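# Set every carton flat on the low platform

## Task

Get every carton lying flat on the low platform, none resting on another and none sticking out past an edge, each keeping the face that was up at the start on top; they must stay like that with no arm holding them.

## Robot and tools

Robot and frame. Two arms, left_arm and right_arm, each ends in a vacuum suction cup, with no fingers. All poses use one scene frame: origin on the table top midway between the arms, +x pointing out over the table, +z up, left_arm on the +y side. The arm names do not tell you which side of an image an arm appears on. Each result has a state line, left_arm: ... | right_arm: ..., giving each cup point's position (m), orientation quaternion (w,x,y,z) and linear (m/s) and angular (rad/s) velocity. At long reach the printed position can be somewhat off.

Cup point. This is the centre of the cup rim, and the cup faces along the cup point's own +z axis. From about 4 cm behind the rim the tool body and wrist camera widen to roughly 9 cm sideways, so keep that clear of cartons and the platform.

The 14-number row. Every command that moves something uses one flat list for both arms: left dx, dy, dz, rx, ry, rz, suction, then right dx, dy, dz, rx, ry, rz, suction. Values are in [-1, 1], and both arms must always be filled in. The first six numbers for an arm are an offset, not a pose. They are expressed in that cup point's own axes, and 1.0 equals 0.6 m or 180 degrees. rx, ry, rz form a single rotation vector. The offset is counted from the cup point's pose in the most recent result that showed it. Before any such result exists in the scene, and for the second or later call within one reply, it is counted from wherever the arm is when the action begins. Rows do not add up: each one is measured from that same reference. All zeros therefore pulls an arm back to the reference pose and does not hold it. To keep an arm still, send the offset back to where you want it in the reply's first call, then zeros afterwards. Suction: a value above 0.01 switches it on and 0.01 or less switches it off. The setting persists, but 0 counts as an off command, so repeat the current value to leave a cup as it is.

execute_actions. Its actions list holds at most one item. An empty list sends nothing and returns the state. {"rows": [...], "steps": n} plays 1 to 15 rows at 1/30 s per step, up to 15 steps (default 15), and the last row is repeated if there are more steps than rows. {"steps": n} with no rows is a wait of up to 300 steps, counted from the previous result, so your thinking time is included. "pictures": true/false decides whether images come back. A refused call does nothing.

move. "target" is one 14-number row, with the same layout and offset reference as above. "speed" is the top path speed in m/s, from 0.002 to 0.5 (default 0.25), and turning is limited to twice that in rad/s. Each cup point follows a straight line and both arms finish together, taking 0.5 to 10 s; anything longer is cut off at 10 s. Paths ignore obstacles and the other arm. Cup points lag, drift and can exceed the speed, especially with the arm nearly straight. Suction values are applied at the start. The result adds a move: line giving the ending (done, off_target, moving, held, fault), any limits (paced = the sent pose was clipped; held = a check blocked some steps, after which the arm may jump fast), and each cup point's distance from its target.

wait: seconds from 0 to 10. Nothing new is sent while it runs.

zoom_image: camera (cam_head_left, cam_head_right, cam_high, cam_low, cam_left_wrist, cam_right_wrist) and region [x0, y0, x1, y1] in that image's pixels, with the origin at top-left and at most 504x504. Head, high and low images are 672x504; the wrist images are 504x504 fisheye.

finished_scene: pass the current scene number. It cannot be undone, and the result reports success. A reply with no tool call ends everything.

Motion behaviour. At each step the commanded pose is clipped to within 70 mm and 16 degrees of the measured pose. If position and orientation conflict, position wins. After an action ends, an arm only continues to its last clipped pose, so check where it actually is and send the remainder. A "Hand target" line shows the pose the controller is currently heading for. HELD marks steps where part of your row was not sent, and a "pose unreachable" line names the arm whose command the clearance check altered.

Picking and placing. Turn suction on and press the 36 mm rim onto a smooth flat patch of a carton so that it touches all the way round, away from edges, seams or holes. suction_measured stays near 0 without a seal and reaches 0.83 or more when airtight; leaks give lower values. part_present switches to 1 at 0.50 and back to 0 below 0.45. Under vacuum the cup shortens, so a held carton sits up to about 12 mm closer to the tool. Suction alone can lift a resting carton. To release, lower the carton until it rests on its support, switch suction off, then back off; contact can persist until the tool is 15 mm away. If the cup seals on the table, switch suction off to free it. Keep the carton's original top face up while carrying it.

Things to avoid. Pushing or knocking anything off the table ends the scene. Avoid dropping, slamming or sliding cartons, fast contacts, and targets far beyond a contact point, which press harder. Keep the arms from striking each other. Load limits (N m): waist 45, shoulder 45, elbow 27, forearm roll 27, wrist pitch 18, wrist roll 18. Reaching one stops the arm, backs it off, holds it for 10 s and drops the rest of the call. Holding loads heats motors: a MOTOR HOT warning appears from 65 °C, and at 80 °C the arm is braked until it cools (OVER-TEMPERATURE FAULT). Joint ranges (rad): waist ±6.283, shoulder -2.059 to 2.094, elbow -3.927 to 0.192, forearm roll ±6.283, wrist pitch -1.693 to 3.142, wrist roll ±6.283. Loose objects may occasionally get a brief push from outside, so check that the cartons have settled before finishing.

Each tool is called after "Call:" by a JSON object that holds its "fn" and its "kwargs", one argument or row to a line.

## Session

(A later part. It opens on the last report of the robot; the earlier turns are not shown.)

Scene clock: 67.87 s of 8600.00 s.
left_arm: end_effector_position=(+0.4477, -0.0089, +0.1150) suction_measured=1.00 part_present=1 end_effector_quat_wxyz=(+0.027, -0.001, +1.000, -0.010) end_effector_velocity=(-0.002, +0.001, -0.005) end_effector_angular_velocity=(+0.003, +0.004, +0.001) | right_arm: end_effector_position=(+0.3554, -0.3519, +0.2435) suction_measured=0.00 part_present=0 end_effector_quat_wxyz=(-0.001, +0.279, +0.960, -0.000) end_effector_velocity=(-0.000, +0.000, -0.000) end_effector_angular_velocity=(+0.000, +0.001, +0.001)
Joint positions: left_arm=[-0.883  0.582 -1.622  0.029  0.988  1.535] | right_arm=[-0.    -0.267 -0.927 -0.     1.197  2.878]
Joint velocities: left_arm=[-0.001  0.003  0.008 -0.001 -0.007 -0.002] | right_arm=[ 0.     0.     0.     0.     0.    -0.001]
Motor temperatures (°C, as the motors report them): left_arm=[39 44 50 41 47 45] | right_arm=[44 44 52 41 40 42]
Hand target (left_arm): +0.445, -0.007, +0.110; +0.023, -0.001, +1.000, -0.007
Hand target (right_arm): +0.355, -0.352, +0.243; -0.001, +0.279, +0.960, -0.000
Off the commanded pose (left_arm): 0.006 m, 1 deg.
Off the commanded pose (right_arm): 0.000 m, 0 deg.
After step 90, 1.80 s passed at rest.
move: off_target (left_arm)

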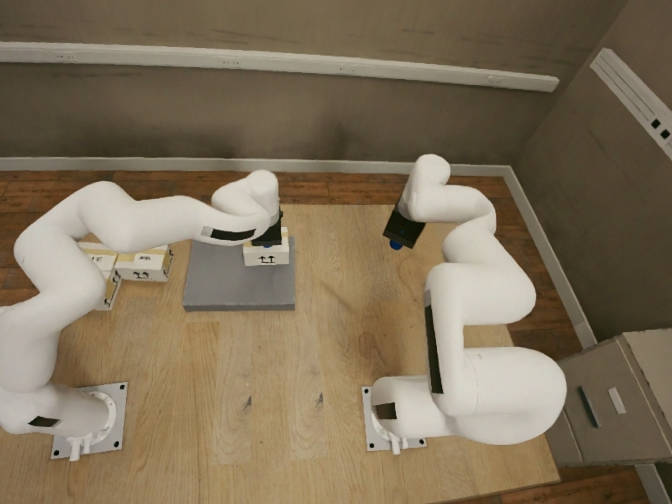

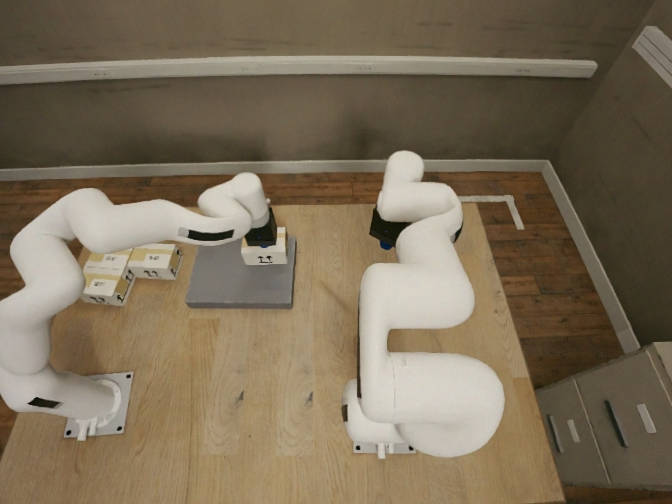

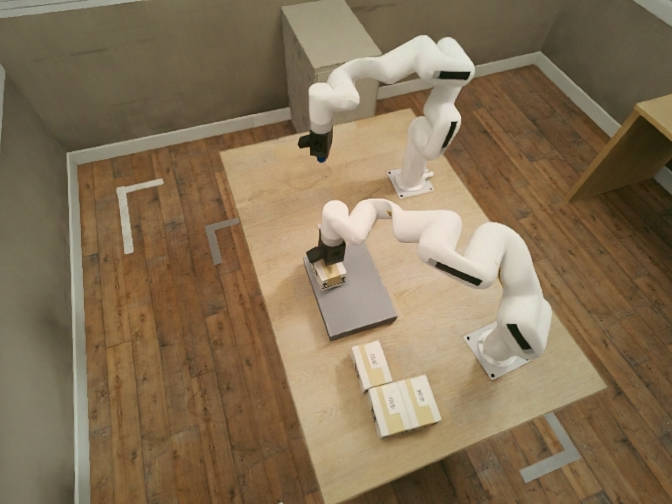

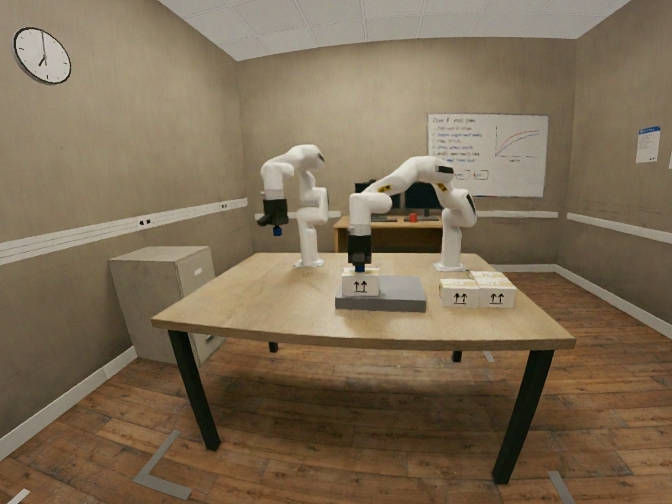

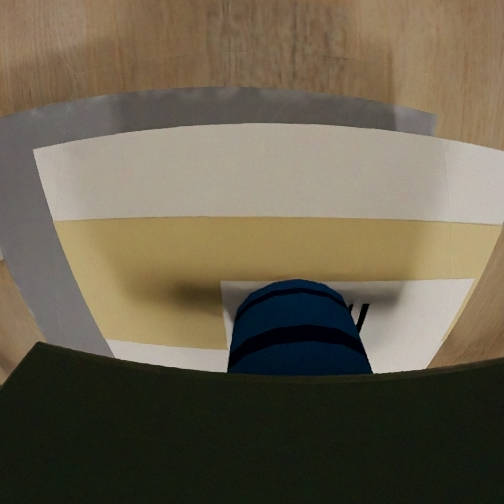

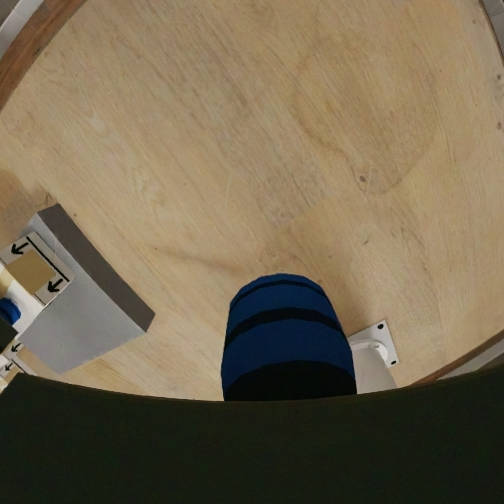

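Call:
{"fn": "execute_actions", "kwargs": {
  "actions": [
    {"rows":[[0,0,0,0,0,0,0,0,0,0,0,0,0,0]],"steps":12}
  ],
  "pictures": false
}}

Call:
{"fn": "move", "kwargs": {
  "target": [0,0,-0.12,0,0,0,0,0,0,0,0,0,0,0]
}}

Call:
{"fn": "move", "kwargs": {
  "target": [0.038,0.603,0,0,0.013,0.043,0,0,0,0,0,0,0,0],
  "speed": 0.35
}}

Call:
{"fn": "move", "kwargs": {
  "target": [0,0,0.14,0,0,0,0,0,0,0,0,0,0,0],
  "speed": 0.15
}}

Scene clock: 75.07 s of 8600.00 s.
left_arm: end_effector_position=(+0.4473, -0.0092, +0.1148) suction_measured=0.01 part_present=0 end_effector_quat_wxyz=(+0.027, -0.001, +1.000, -0.011) end_effector_velocity=(+0.000, -0.000, +0.001) end_effector_angular_velocity=(-0.002, -0.002, -0.001) | right_arm: end_effector_position=(+0.3554, -0.3519, +0.2435) suction_measured=0.00 part_present=0 end_effector_quat_wxyz=(-0.001, +0.279, +0.960, -0.000) end_effector_velocity=(+0.000, -0.000, +0.000) end_effector_angular_velocity=(-0.000, -0.001, +0.000)
Joint positions: left_arm=[-0.883  0.583 -1.622  0.029  0.987  1.535] | right_arm=[-0.    -0.267 -0.927 -0.     1.197  2.878]
Joint velocities: left_arm=[-0.    -0.001  0.001  0.    -0.002  0.   ] | right_arm=[-0.    -0.     0.    -0.    -0.001  0.   ]
Motor temperatures (°C, as the motors report them): left_arm=[39 43 47 41 47 45] | right_arm=[44 44 52 41 40 42]
Hand target (left_arm): +0.448, -0.009, +0.115; +0.027, -0.001, +1.000, -0.010
Hand target (right_arm): +0.355, -0.352, +0.243; -0.001, +0.279, +0.960, -0.000
Off the commanded pose (left_arm): 0.001 m, 0 deg.
Off the commanded pose (right_arm): 0.000 m, 0 deg.
Steps of this call (steps 1 to 90: nothing new was sent; then 3.80 s passed at rest; steps 91 to 102: all 12 steps of this action). Readings (end_effector_position | what the end effector reports):
91: left_arm (+0.4467, -0.0091, +0.1141) | right_arm (+0.3554, -0.3519, +0.2435) | left_arm suction_measured=0.91 part_present=1 | right_arm suction_measured=0.00 part_present=0
92: left_arm (+0.4470, -0.0092, +0.1146) | right_arm (+0.3554, -0.3519, +0.2435) | left_arm suction_measured=0.51 part_present=1 | right_arm suction_measured=0.00 part_present=0
94: left_arm (+0.4474, -0.0093, +0.1150) | right_arm (+0.3554, -0.3519, +0.2435) | left_arm suction_measured=0.03 part_present=0 | right_arm suction_measured=0.00 part_present=0
98: left_arm (+0.4473, -0.0093, +0.1148) | right_arm (+0.3554, -0.3519, +0.2435) | left_arm suction_measured=0.01 part_present=0 | right_arm suction_measured=0.00 part_present=0
102: the state above

Scene clock: 76.13 s of 8600.00 s.
left_arm: end_effector_position=(+0.4435, -0.0072, +0.1853) suction_measured=0.01 part_present=0 end_effector_quat_wxyz=(+0.026, -0.001, +1.000, -0.009) end_effector_velocity=(+0.004, -0.003, +0.012) end_effector_angular_velocity=(-0.016, -0.015, +0.001) | right_arm: end_effector_position=(+0.3554, -0.3519, +0.2435) suction_measured=0.00 part_present=0 end_effector_quat_wxyz=(-0.001, +0.279, +0.960, -0.000) end_effector_velocity=(+0.000, -0.000, +0.000) end_effector_angular_velocity=(-0.000, -0.001, +0.000)
Joint positions: left_arm=[-0.886  0.507 -1.711  0.027  1.154  1.537] | right_arm=[-0.    -0.267 -0.927 -0.     1.197  2.878]
Joint velocities: left_arm=[ 0.001 -0.009 -0.014 -0.     0.001 -0.   ] | right_arm=[ 0.     0.    -0.    -0.    -0.001 -0.   ]
Motor temperatures (°C, as the motors report them): left_arm=[39 43 47 41 47 45] | right_arm=[44 44 52 41 40 42]
Hand target (left_arm): +0.444, -0.008, +0.187; +0.027, -0.001, +1.000, -0.010
Hand target (right_arm): +0.355, -0.352, +0.243; -0.001, +0.279, +0.960, -0.000
Off the commanded pose (left_arm): 0.001 m, 0 deg.
Off the commanded pose (right_arm): 0.000 m, 0 deg.
move: done

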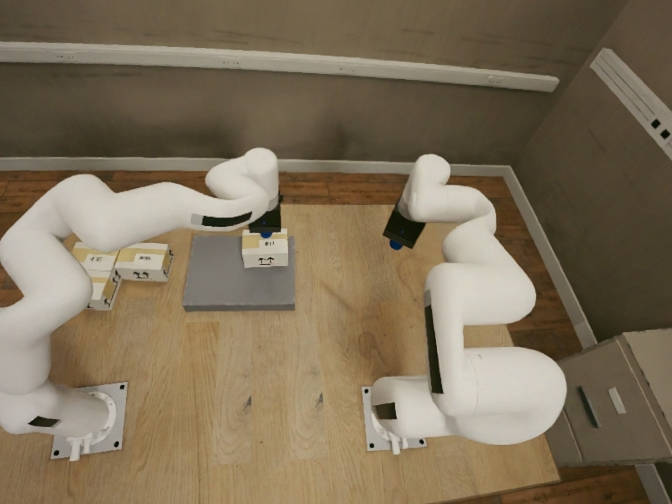

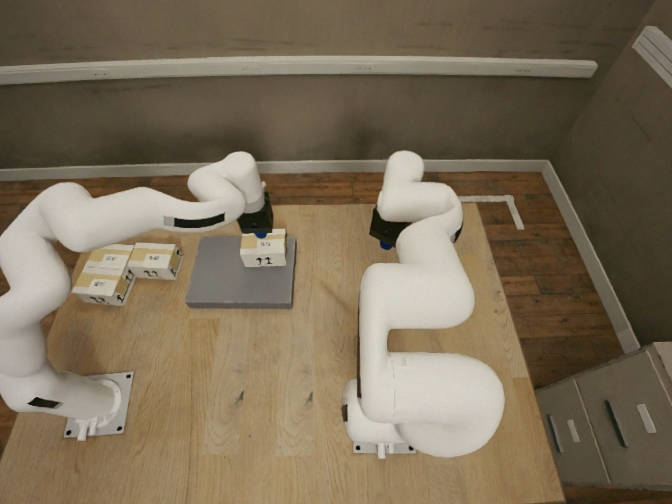

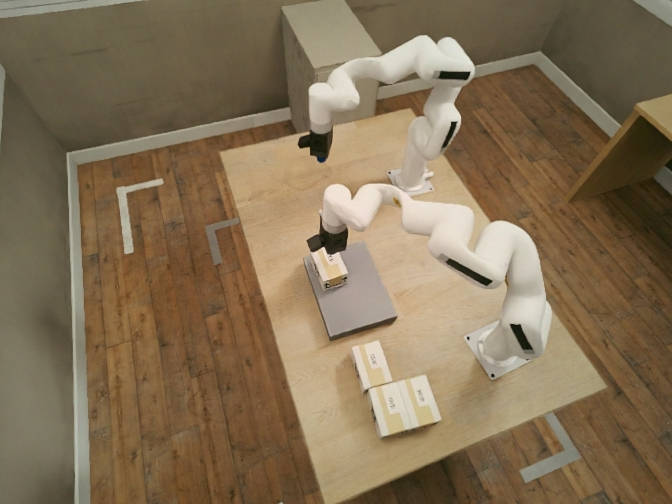

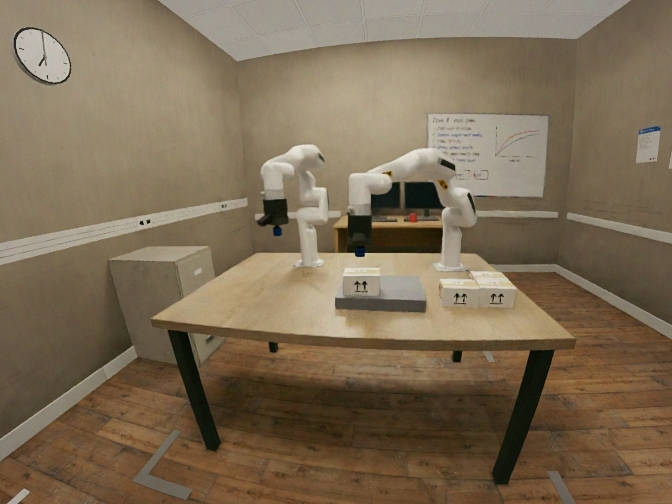

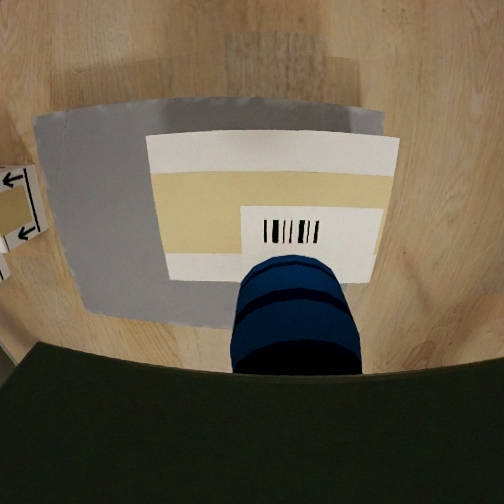

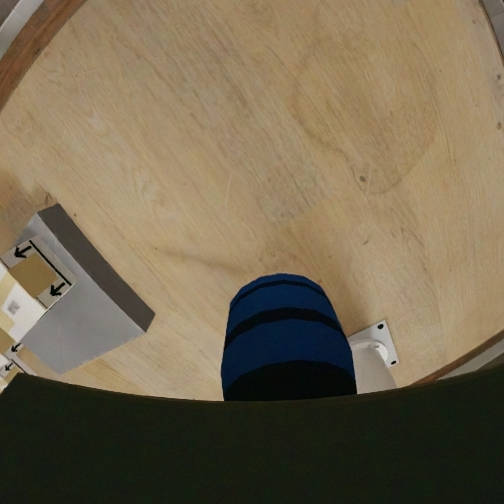

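Scene clock: 77.70 s of 8600.00 s.
left_arm: end_effector_position=(+0.4207, +0.3551, +0.1782) suction_measured=0.01 part_present=0 end_effector_quat_wxyz=(+0.006, +0.067, +0.998, -0.005) end_effector_velocity=(-0.001, +0.002, -0.001) end_effector_angular_velocity=(-0.000, +0.003, +0.000) | right_arm: end_effector_position=(+0.3554, -0.3519, +0.2435) suction_measured=0.00 part_present=0 end_effector_quat_wxyz=(-0.001, +0.279, +0.960, -0.000) end_effector_velocity=(-0.000, +0.000, -0.000) end_effector_angular_velocity=(+0.001, +0.001, +0.000)
Joint positions: left_arm=[-0.273 -0.151 -0.845 -0.01   0.983  2.302] | right_arm=[-0.    -0.267 -0.927 -0.     1.197  2.878]
Joint velocities: left_arm=[ 0.005 -0.     0.002 -0.001  0.001  0.006] | right_arm=[-0.     0.     0.     0.001  0.001 -0.001]
Motor temperatures (°C, as the motors report them): left_arm=[39 43 47 41 47 45] | right_arm=[44 44 52 41 40 42]
Hand target (left_arm): +0.421, +0.356, +0.178; +0.006, +0.067, +0.998, -0.005
Hand target (right_arm): +0.355, -0.352, +0.243; -0.001, +0.279, +0.960, -0.000
Off the commanded pose (left_arm): 0.001 m, 0 deg.
Off the commanded pose (right_arm): 0.000 m, 0 deg.
move: done

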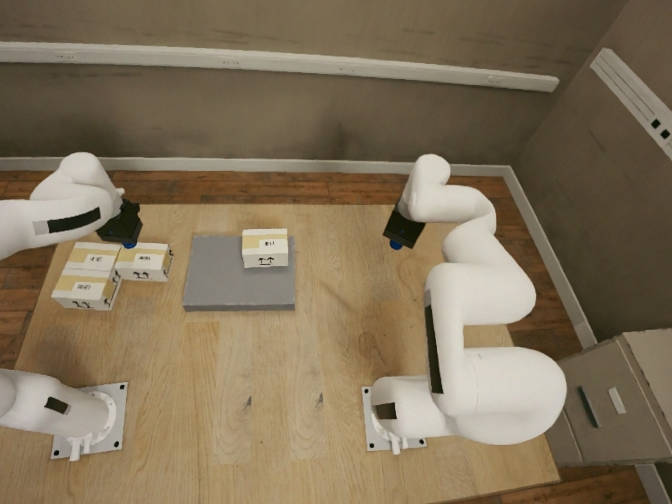

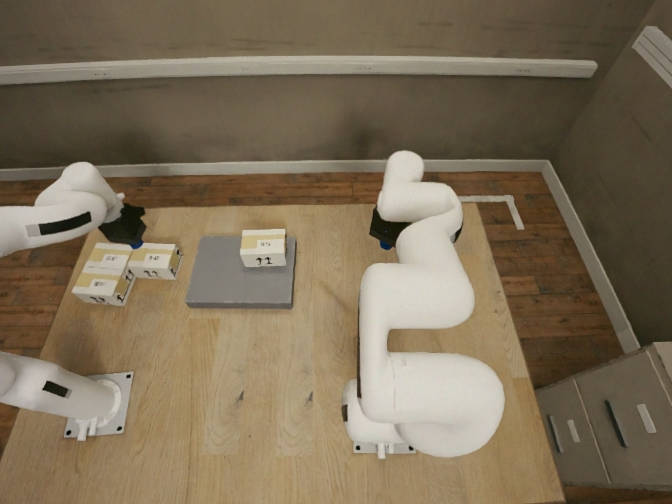

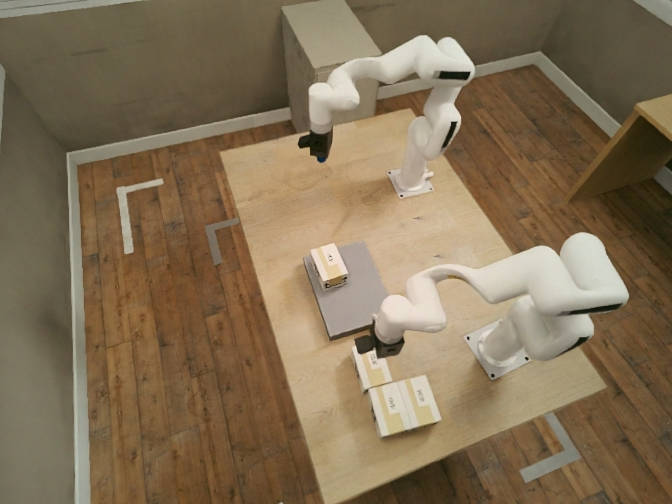

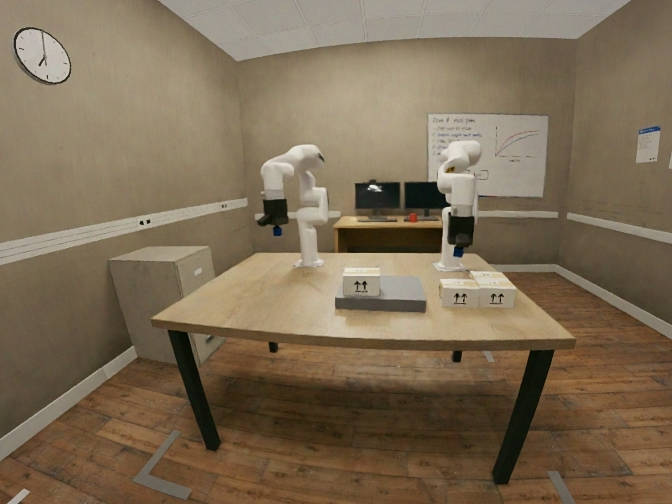

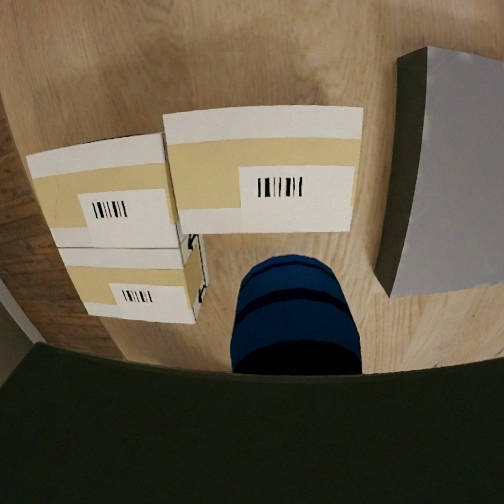

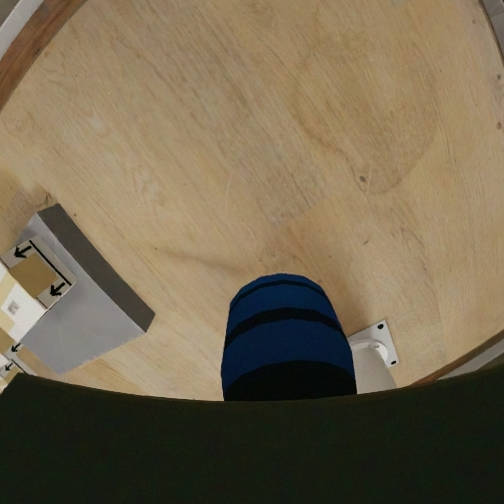

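Scene clock: 78.70 s of 8600.00 s.
left_arm: end_effector_position=(+0.4218, +0.3538, +0.0946) suction_measured=0.01 part_present=0 end_effector_quat_wxyz=(+0.007, +0.067, +0.998, -0.005) end_effector_velocity=(-0.002, +0.001, -0.004) end_effector_angular_velocity=(+0.001, +0.007, +0.000) | right_arm: end_effector_position=(+0.3554, -0.3519, +0.2435) suction_measured=0.00 part_present=0 end_effector_quat_wxyz=(-0.001, +0.279, +0.960, -0.000) end_effector_velocity=(+0.000, -0.000, +0.000) end_effector_angular_velocity=(-0.000, -0.000, -0.001)
Joint positions: left_arm=[-0.276 -0.005 -0.736 -0.014  0.727  2.304] | right_arm=[-0.    -0.267 -0.927 -0.     1.197  2.878]
Joint velocities: left_arm=[ 0.001  0.004  0.005 -0.    -0.003  0.   ] | right_arm=[-0.    -0.     0.    -0.    -0.     0.001]
Motor temperatures (°C, as the motors report them): left_arm=[39 43 47 41 47 45] | right_arm=[44 44 52 41 40 42]
Hand target (left_arm): +0.421, +0.354, +0.094; +0.006, +0.067, +0.998, -0.005
Hand target (right_arm): +0.355, -0.352, +0.243; -0.001, +0.279, +0.960, -0.000
Off the commanded pose (left_arm): 0.001 m, 0 deg.
Off the commanded pose (right_arm): 0.000 m, 0 deg.
move: done

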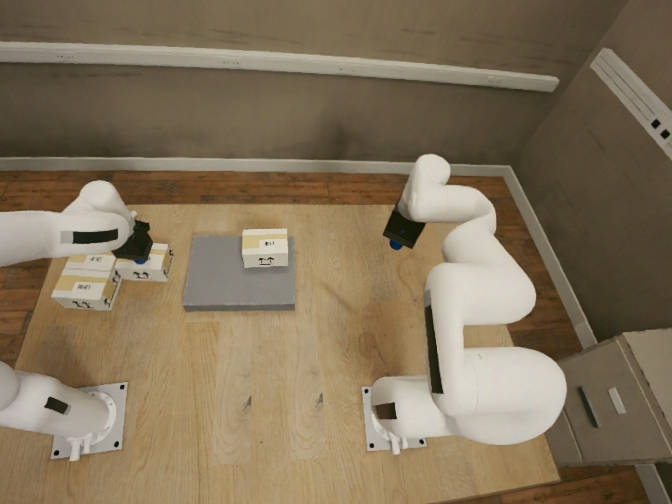

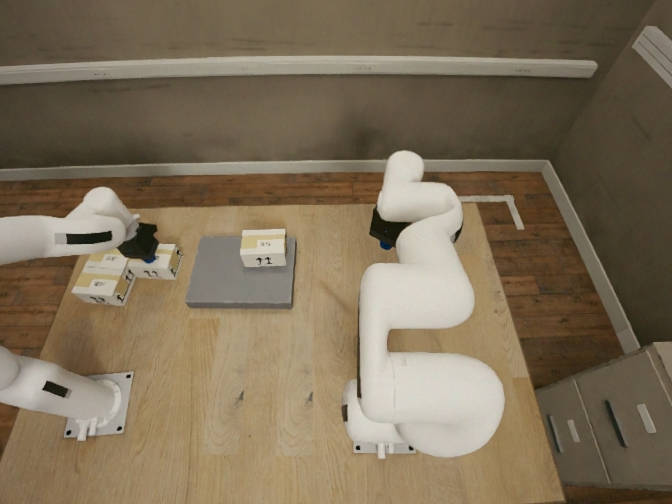

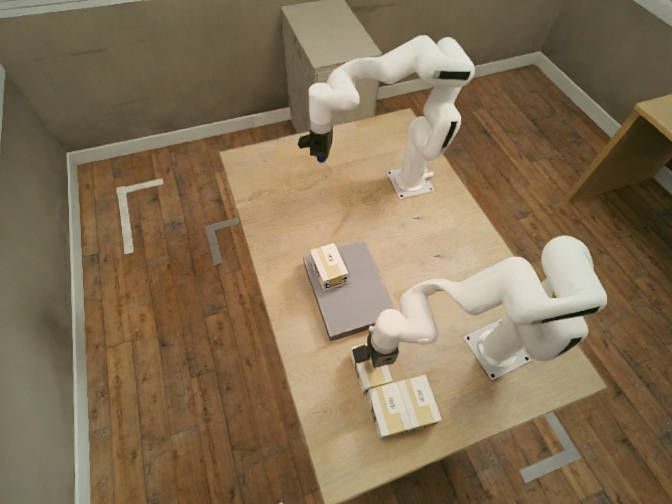

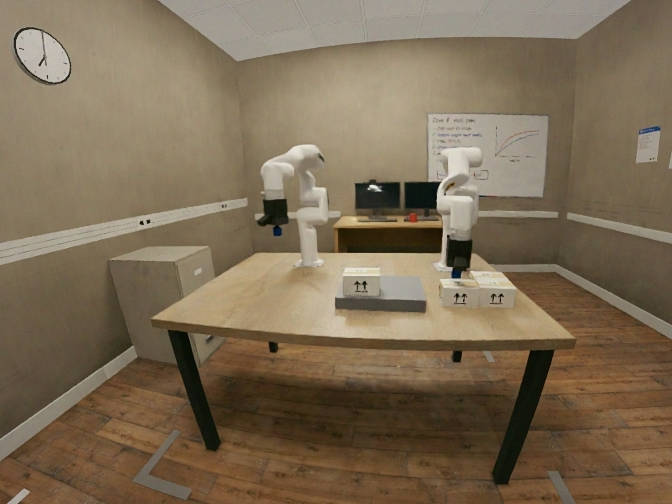

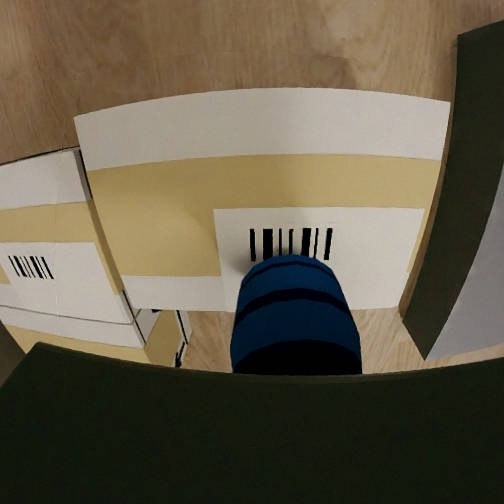

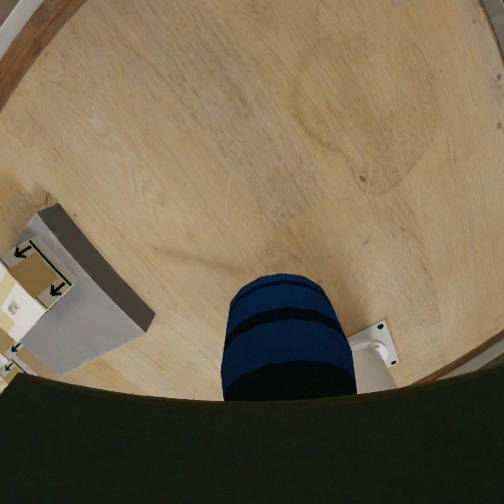

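Call:
{"fn": "move", "kwargs": {
  "target": [-0.017,-0.005,0,0,0,0,1,0,0,0,0,0,0,0],
  "speed": 0.1
}}

Call:
{"fn": "move", "kwargs": {
  "target": [0,0,0.053,0,0,0,1,0,0,0,0,0,0,0],
  "speed": 0.04
}}

Call:
{"fn": "move", "kwargs": {
  "target": [0,0,-0.23,0,0,-0.043,1,0,0,0,0,0,0,0],
  "speed": 0.2
}}

Scene clock: 90.30 s of 8600.00 s.
left_arm: end_effector_position=(+0.4314, +0.3495, +0.0947) suction_measured=0.01 part_present=0 end_effector_quat_wxyz=(+0.007, +0.067, +0.998, -0.005) end_effector_velocity=(-0.000, +0.000, -0.001) end_effector_angular_velocity=(+0.001, +0.003, +0.000) | right_arm: end_effector_position=(+0.3554, -0.3519, +0.2435) suction_measured=0.00 part_present=0 end_effector_quat_wxyz=(-0.001, +0.279, +0.960, -0.000) end_effector_velocity=(-0.000, -0.000, -0.000) end_effector_angular_velocity=(+0.000, +0.001, -0.001)
Joint positions: left_arm=[-0.282  0.027 -0.775 -0.013  0.733  2.299] | right_arm=[-0.    -0.267 -0.927 -0.     1.197  2.878]
Joint velocities: left_arm=[ 0.     0.004 -0.002  0.     0.001 -0.   ] | right_arm=[-0.     0.    -0.     0.     0.001  0.001]
Motor temperatures (°C, as the motors report them): left_arm=[39 43 48 41 47 45] | right_arm=[44 44 53 41 40 42]
Hand target (left_arm): +0.431, +0.349, +0.095; +0.007, +0.067, +0.998, -0.005
Hand target (right_arm): +0.355, -0.352, +0.243; -0.001, +0.279, +0.960, -0.000
Off the commanded pose (left_arm): 0.000 m, 0 deg.
Off the commanded pose (right_arm): 0.000 m, 0 deg.
After step 90, 7.90 s passed at rest.
move: done

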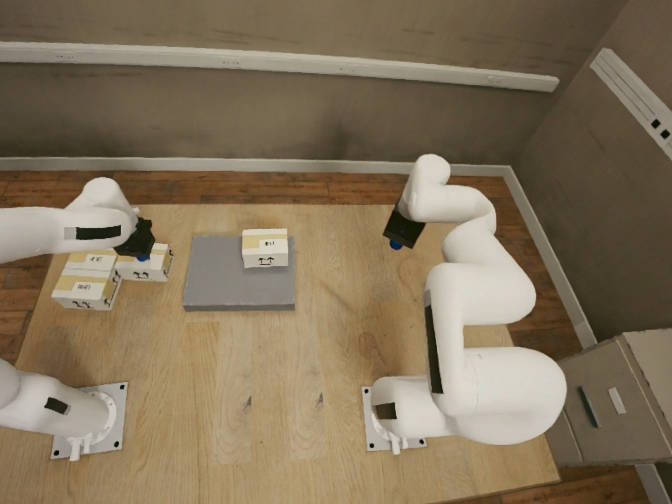

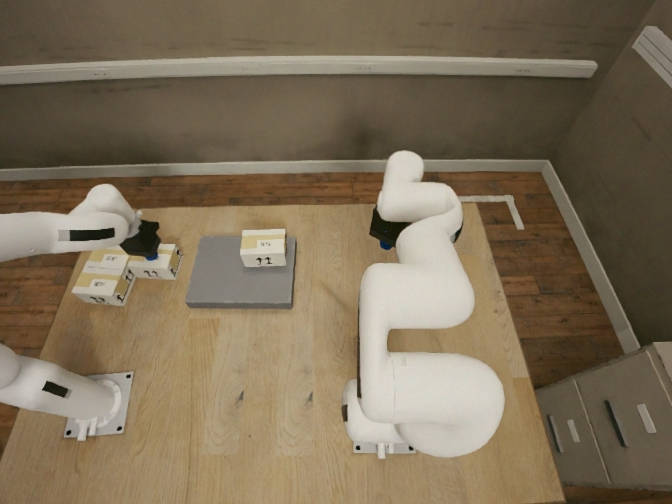

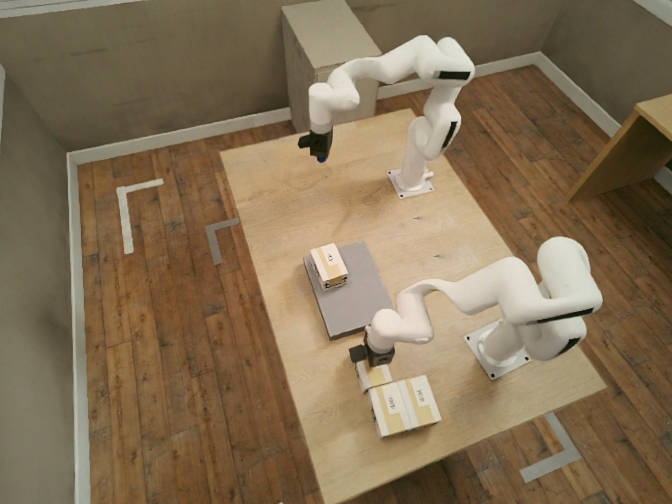

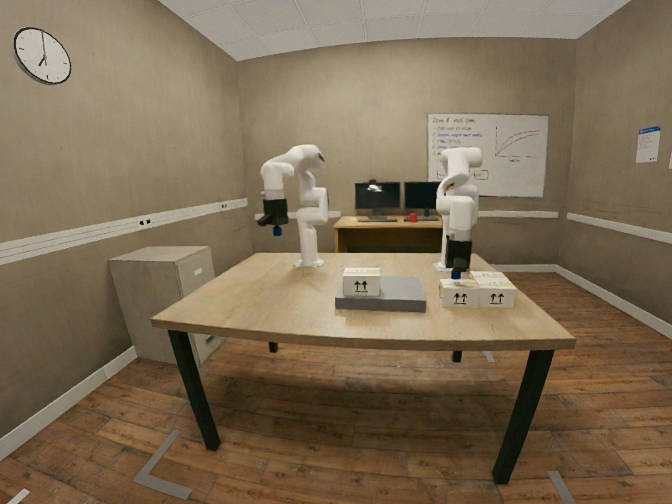

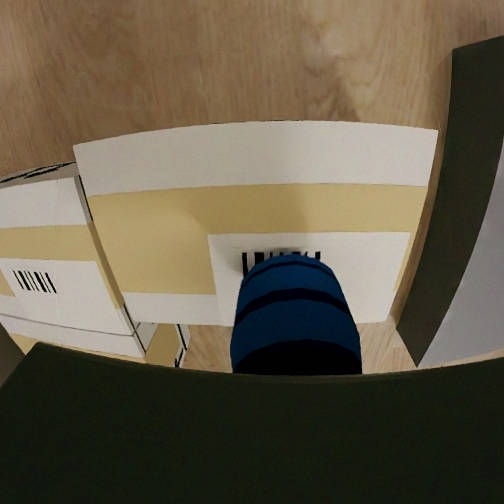

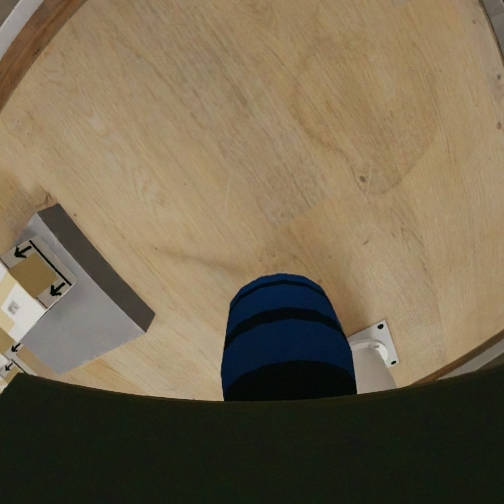

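Scene clock: 91.40 s of 8600.00 s.
left_arm: end_effector_position=(+0.4336, +0.3486, +0.0653) suction_measured=1.00 part_present=1 end_effector_quat_wxyz=(+0.010, +0.067, +0.998, -0.006) end_effector_velocity=(-0.001, -0.000, -0.001) end_effector_angular_velocity=(-0.000, +0.000, -0.000) | right_arm: end_effector_position=(+0.3554, -0.3519, +0.2435) suction_measured=0.00 part_present=0 end_effector_quat_wxyz=(-0.001, +0.279, +0.960, -0.000) end_effector_velocity=(+0.000, -0.000, +0.000) end_effector_angular_velocity=(+0.000, -0.000, -0.000)
Joint positions: left_arm=[-0.283  0.097 -0.756 -0.015  0.638  2.3  ] | right_arm=[-0.    -0.267 -0.927 -0.     1.197  2.878]
Joint velocities: left_arm=[-0.     0.001  0.002 -0.    -0.003 -0.   ] | right_arm=[-0. -0. -0.  0. -0. -0.]
Motor temperatures (°C, as the motors report them): left_arm=[39 43 48 41 47 45] | right_arm=[44 44 53 41 40 42]
Hand target (left_arm): +0.432, +0.349, +0.063; +0.007, +0.067, +0.998, -0.006
Hand target (right_arm): +0.355, -0.352, +0.243; -0.001, +0.279, +0.960, -0.000
Off the commanded pose (left_arm): 0.003 m, 0 deg.
Off the commanded pose (right_arm): 0.000 m, 0 deg.
move: done

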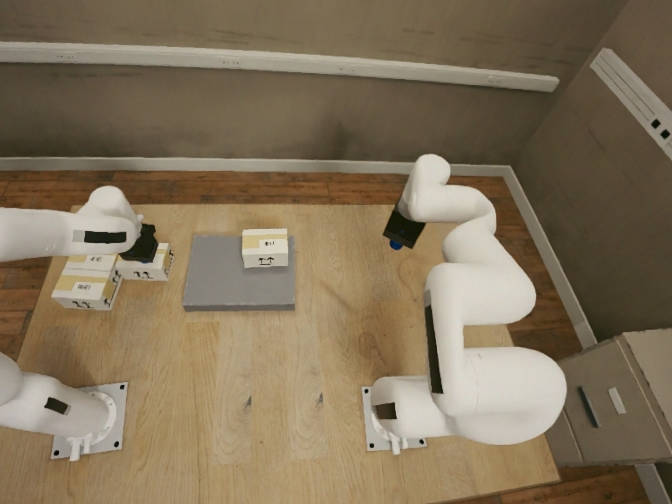

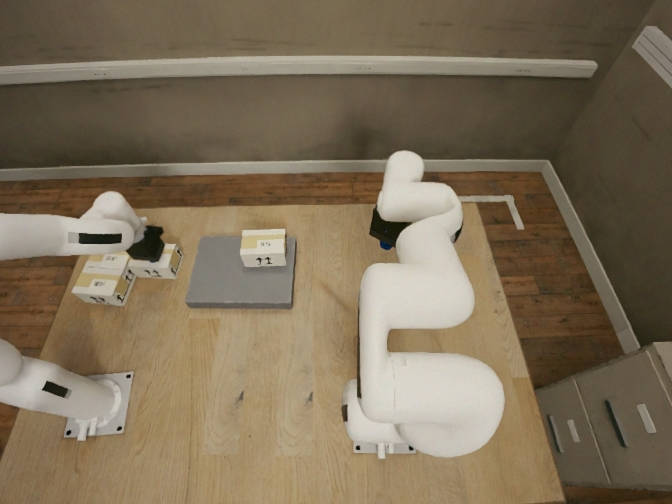

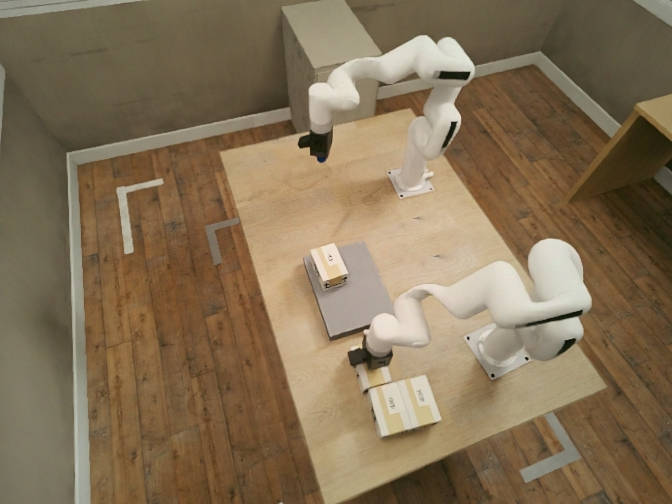

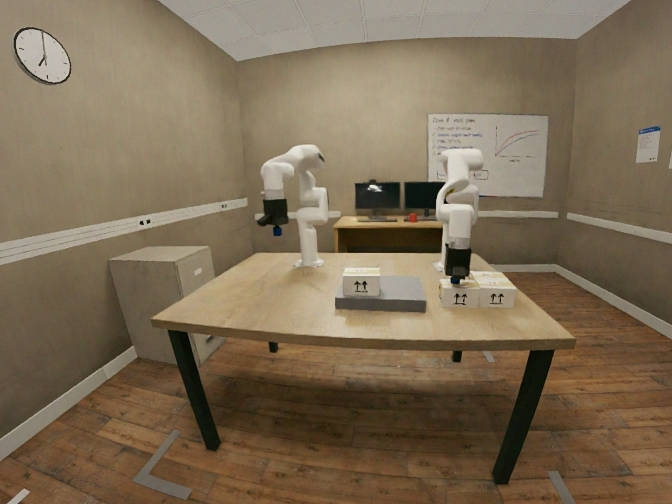

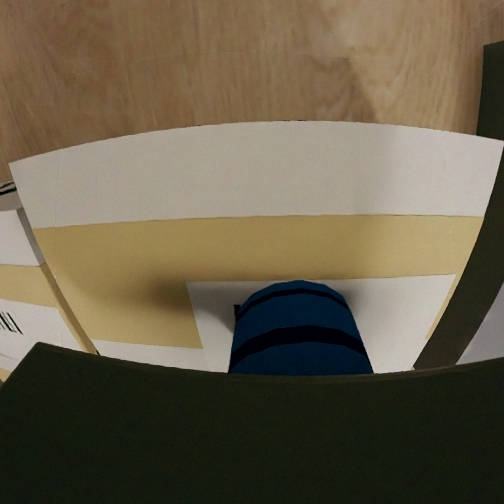

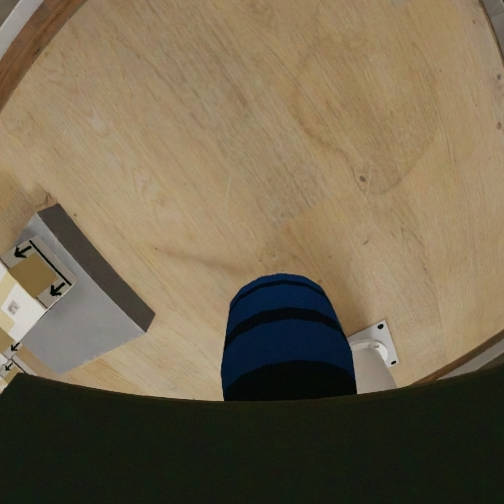

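Scene clock: 92.57 s of 8600.00 s.
left_arm: end_effector_position=(+0.4312, +0.3510, +0.2027) suction_measured=1.00 part_present=1 end_effector_quat_wxyz=(+0.009, -0.001, +1.000, -0.006) end_effector_velocity=(+0.003, -0.001, +0.007) end_effector_angular_velocity=(-0.003, -0.014, +0.000) | right_arm: end_effector_position=(+0.3554, -0.3519, +0.2435) suction_measured=0.00 part_present=0 end_effector_quat_wxyz=(-0.001, +0.279, +0.960, -0.000) end_effector_velocity=(+0.000, -0.000, +0.000) end_effector_angular_velocity=(-0.000, -0.001, +0.001)
Joint positions: left_arm=[-0.278 -0.145 -0.923 -0.01   1.049  2.162] | right_arm=[-0.    -0.267 -0.927 -0.     1.197  2.878]
Joint velocities: left_arm=[-0.001 -0.006 -0.01   0.     0.002 -0.001] | right_arm=[ 0.    -0.    -0.    -0.    -0.001 -0.   ]
Motor temperatures (°C, as the motors report them): left_arm=[39 43 48 41 47 45] | right_arm=[44 44 53 41 40 42]
Hand target (left_arm): +0.432, +0.351, +0.204; +0.009, -0.001, +1.000, -0.006
Hand target (right_arm): +0.355, -0.352, +0.243; -0.001, +0.279, +0.960, -0.000
Off the commanded pose (left_arm): 0.001 m, 0 deg.
Off the commanded pose (right_arm): 0.000 m, 0 deg.
move: done

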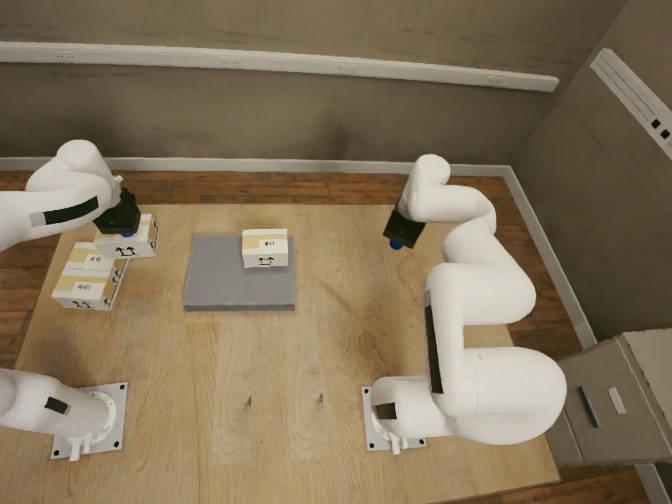

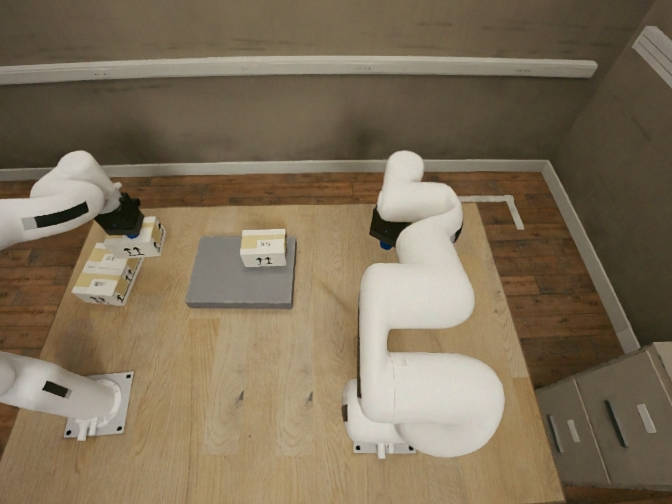

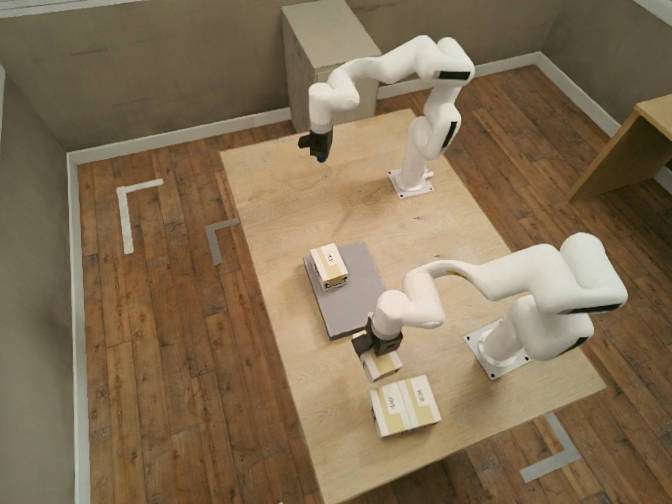

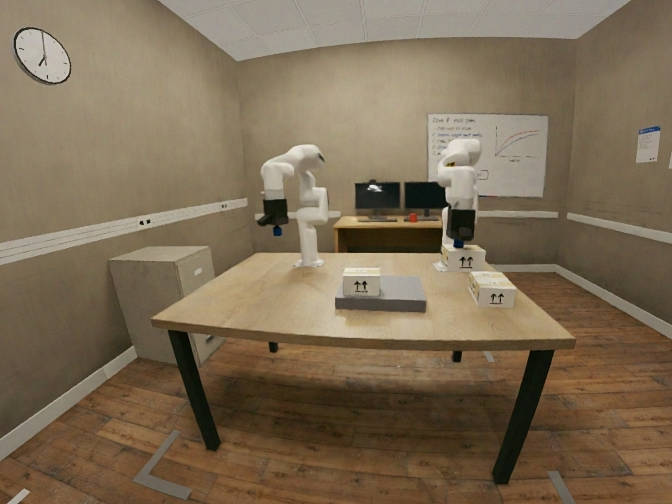

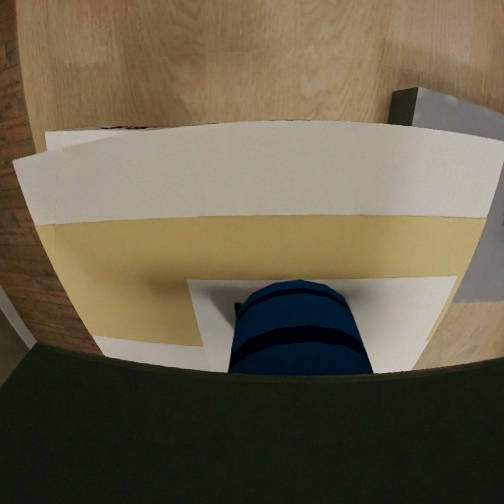

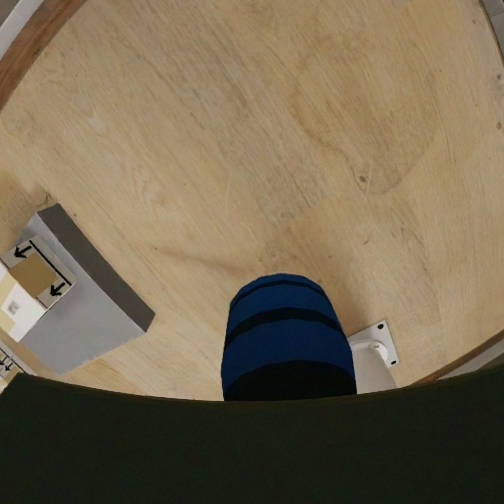

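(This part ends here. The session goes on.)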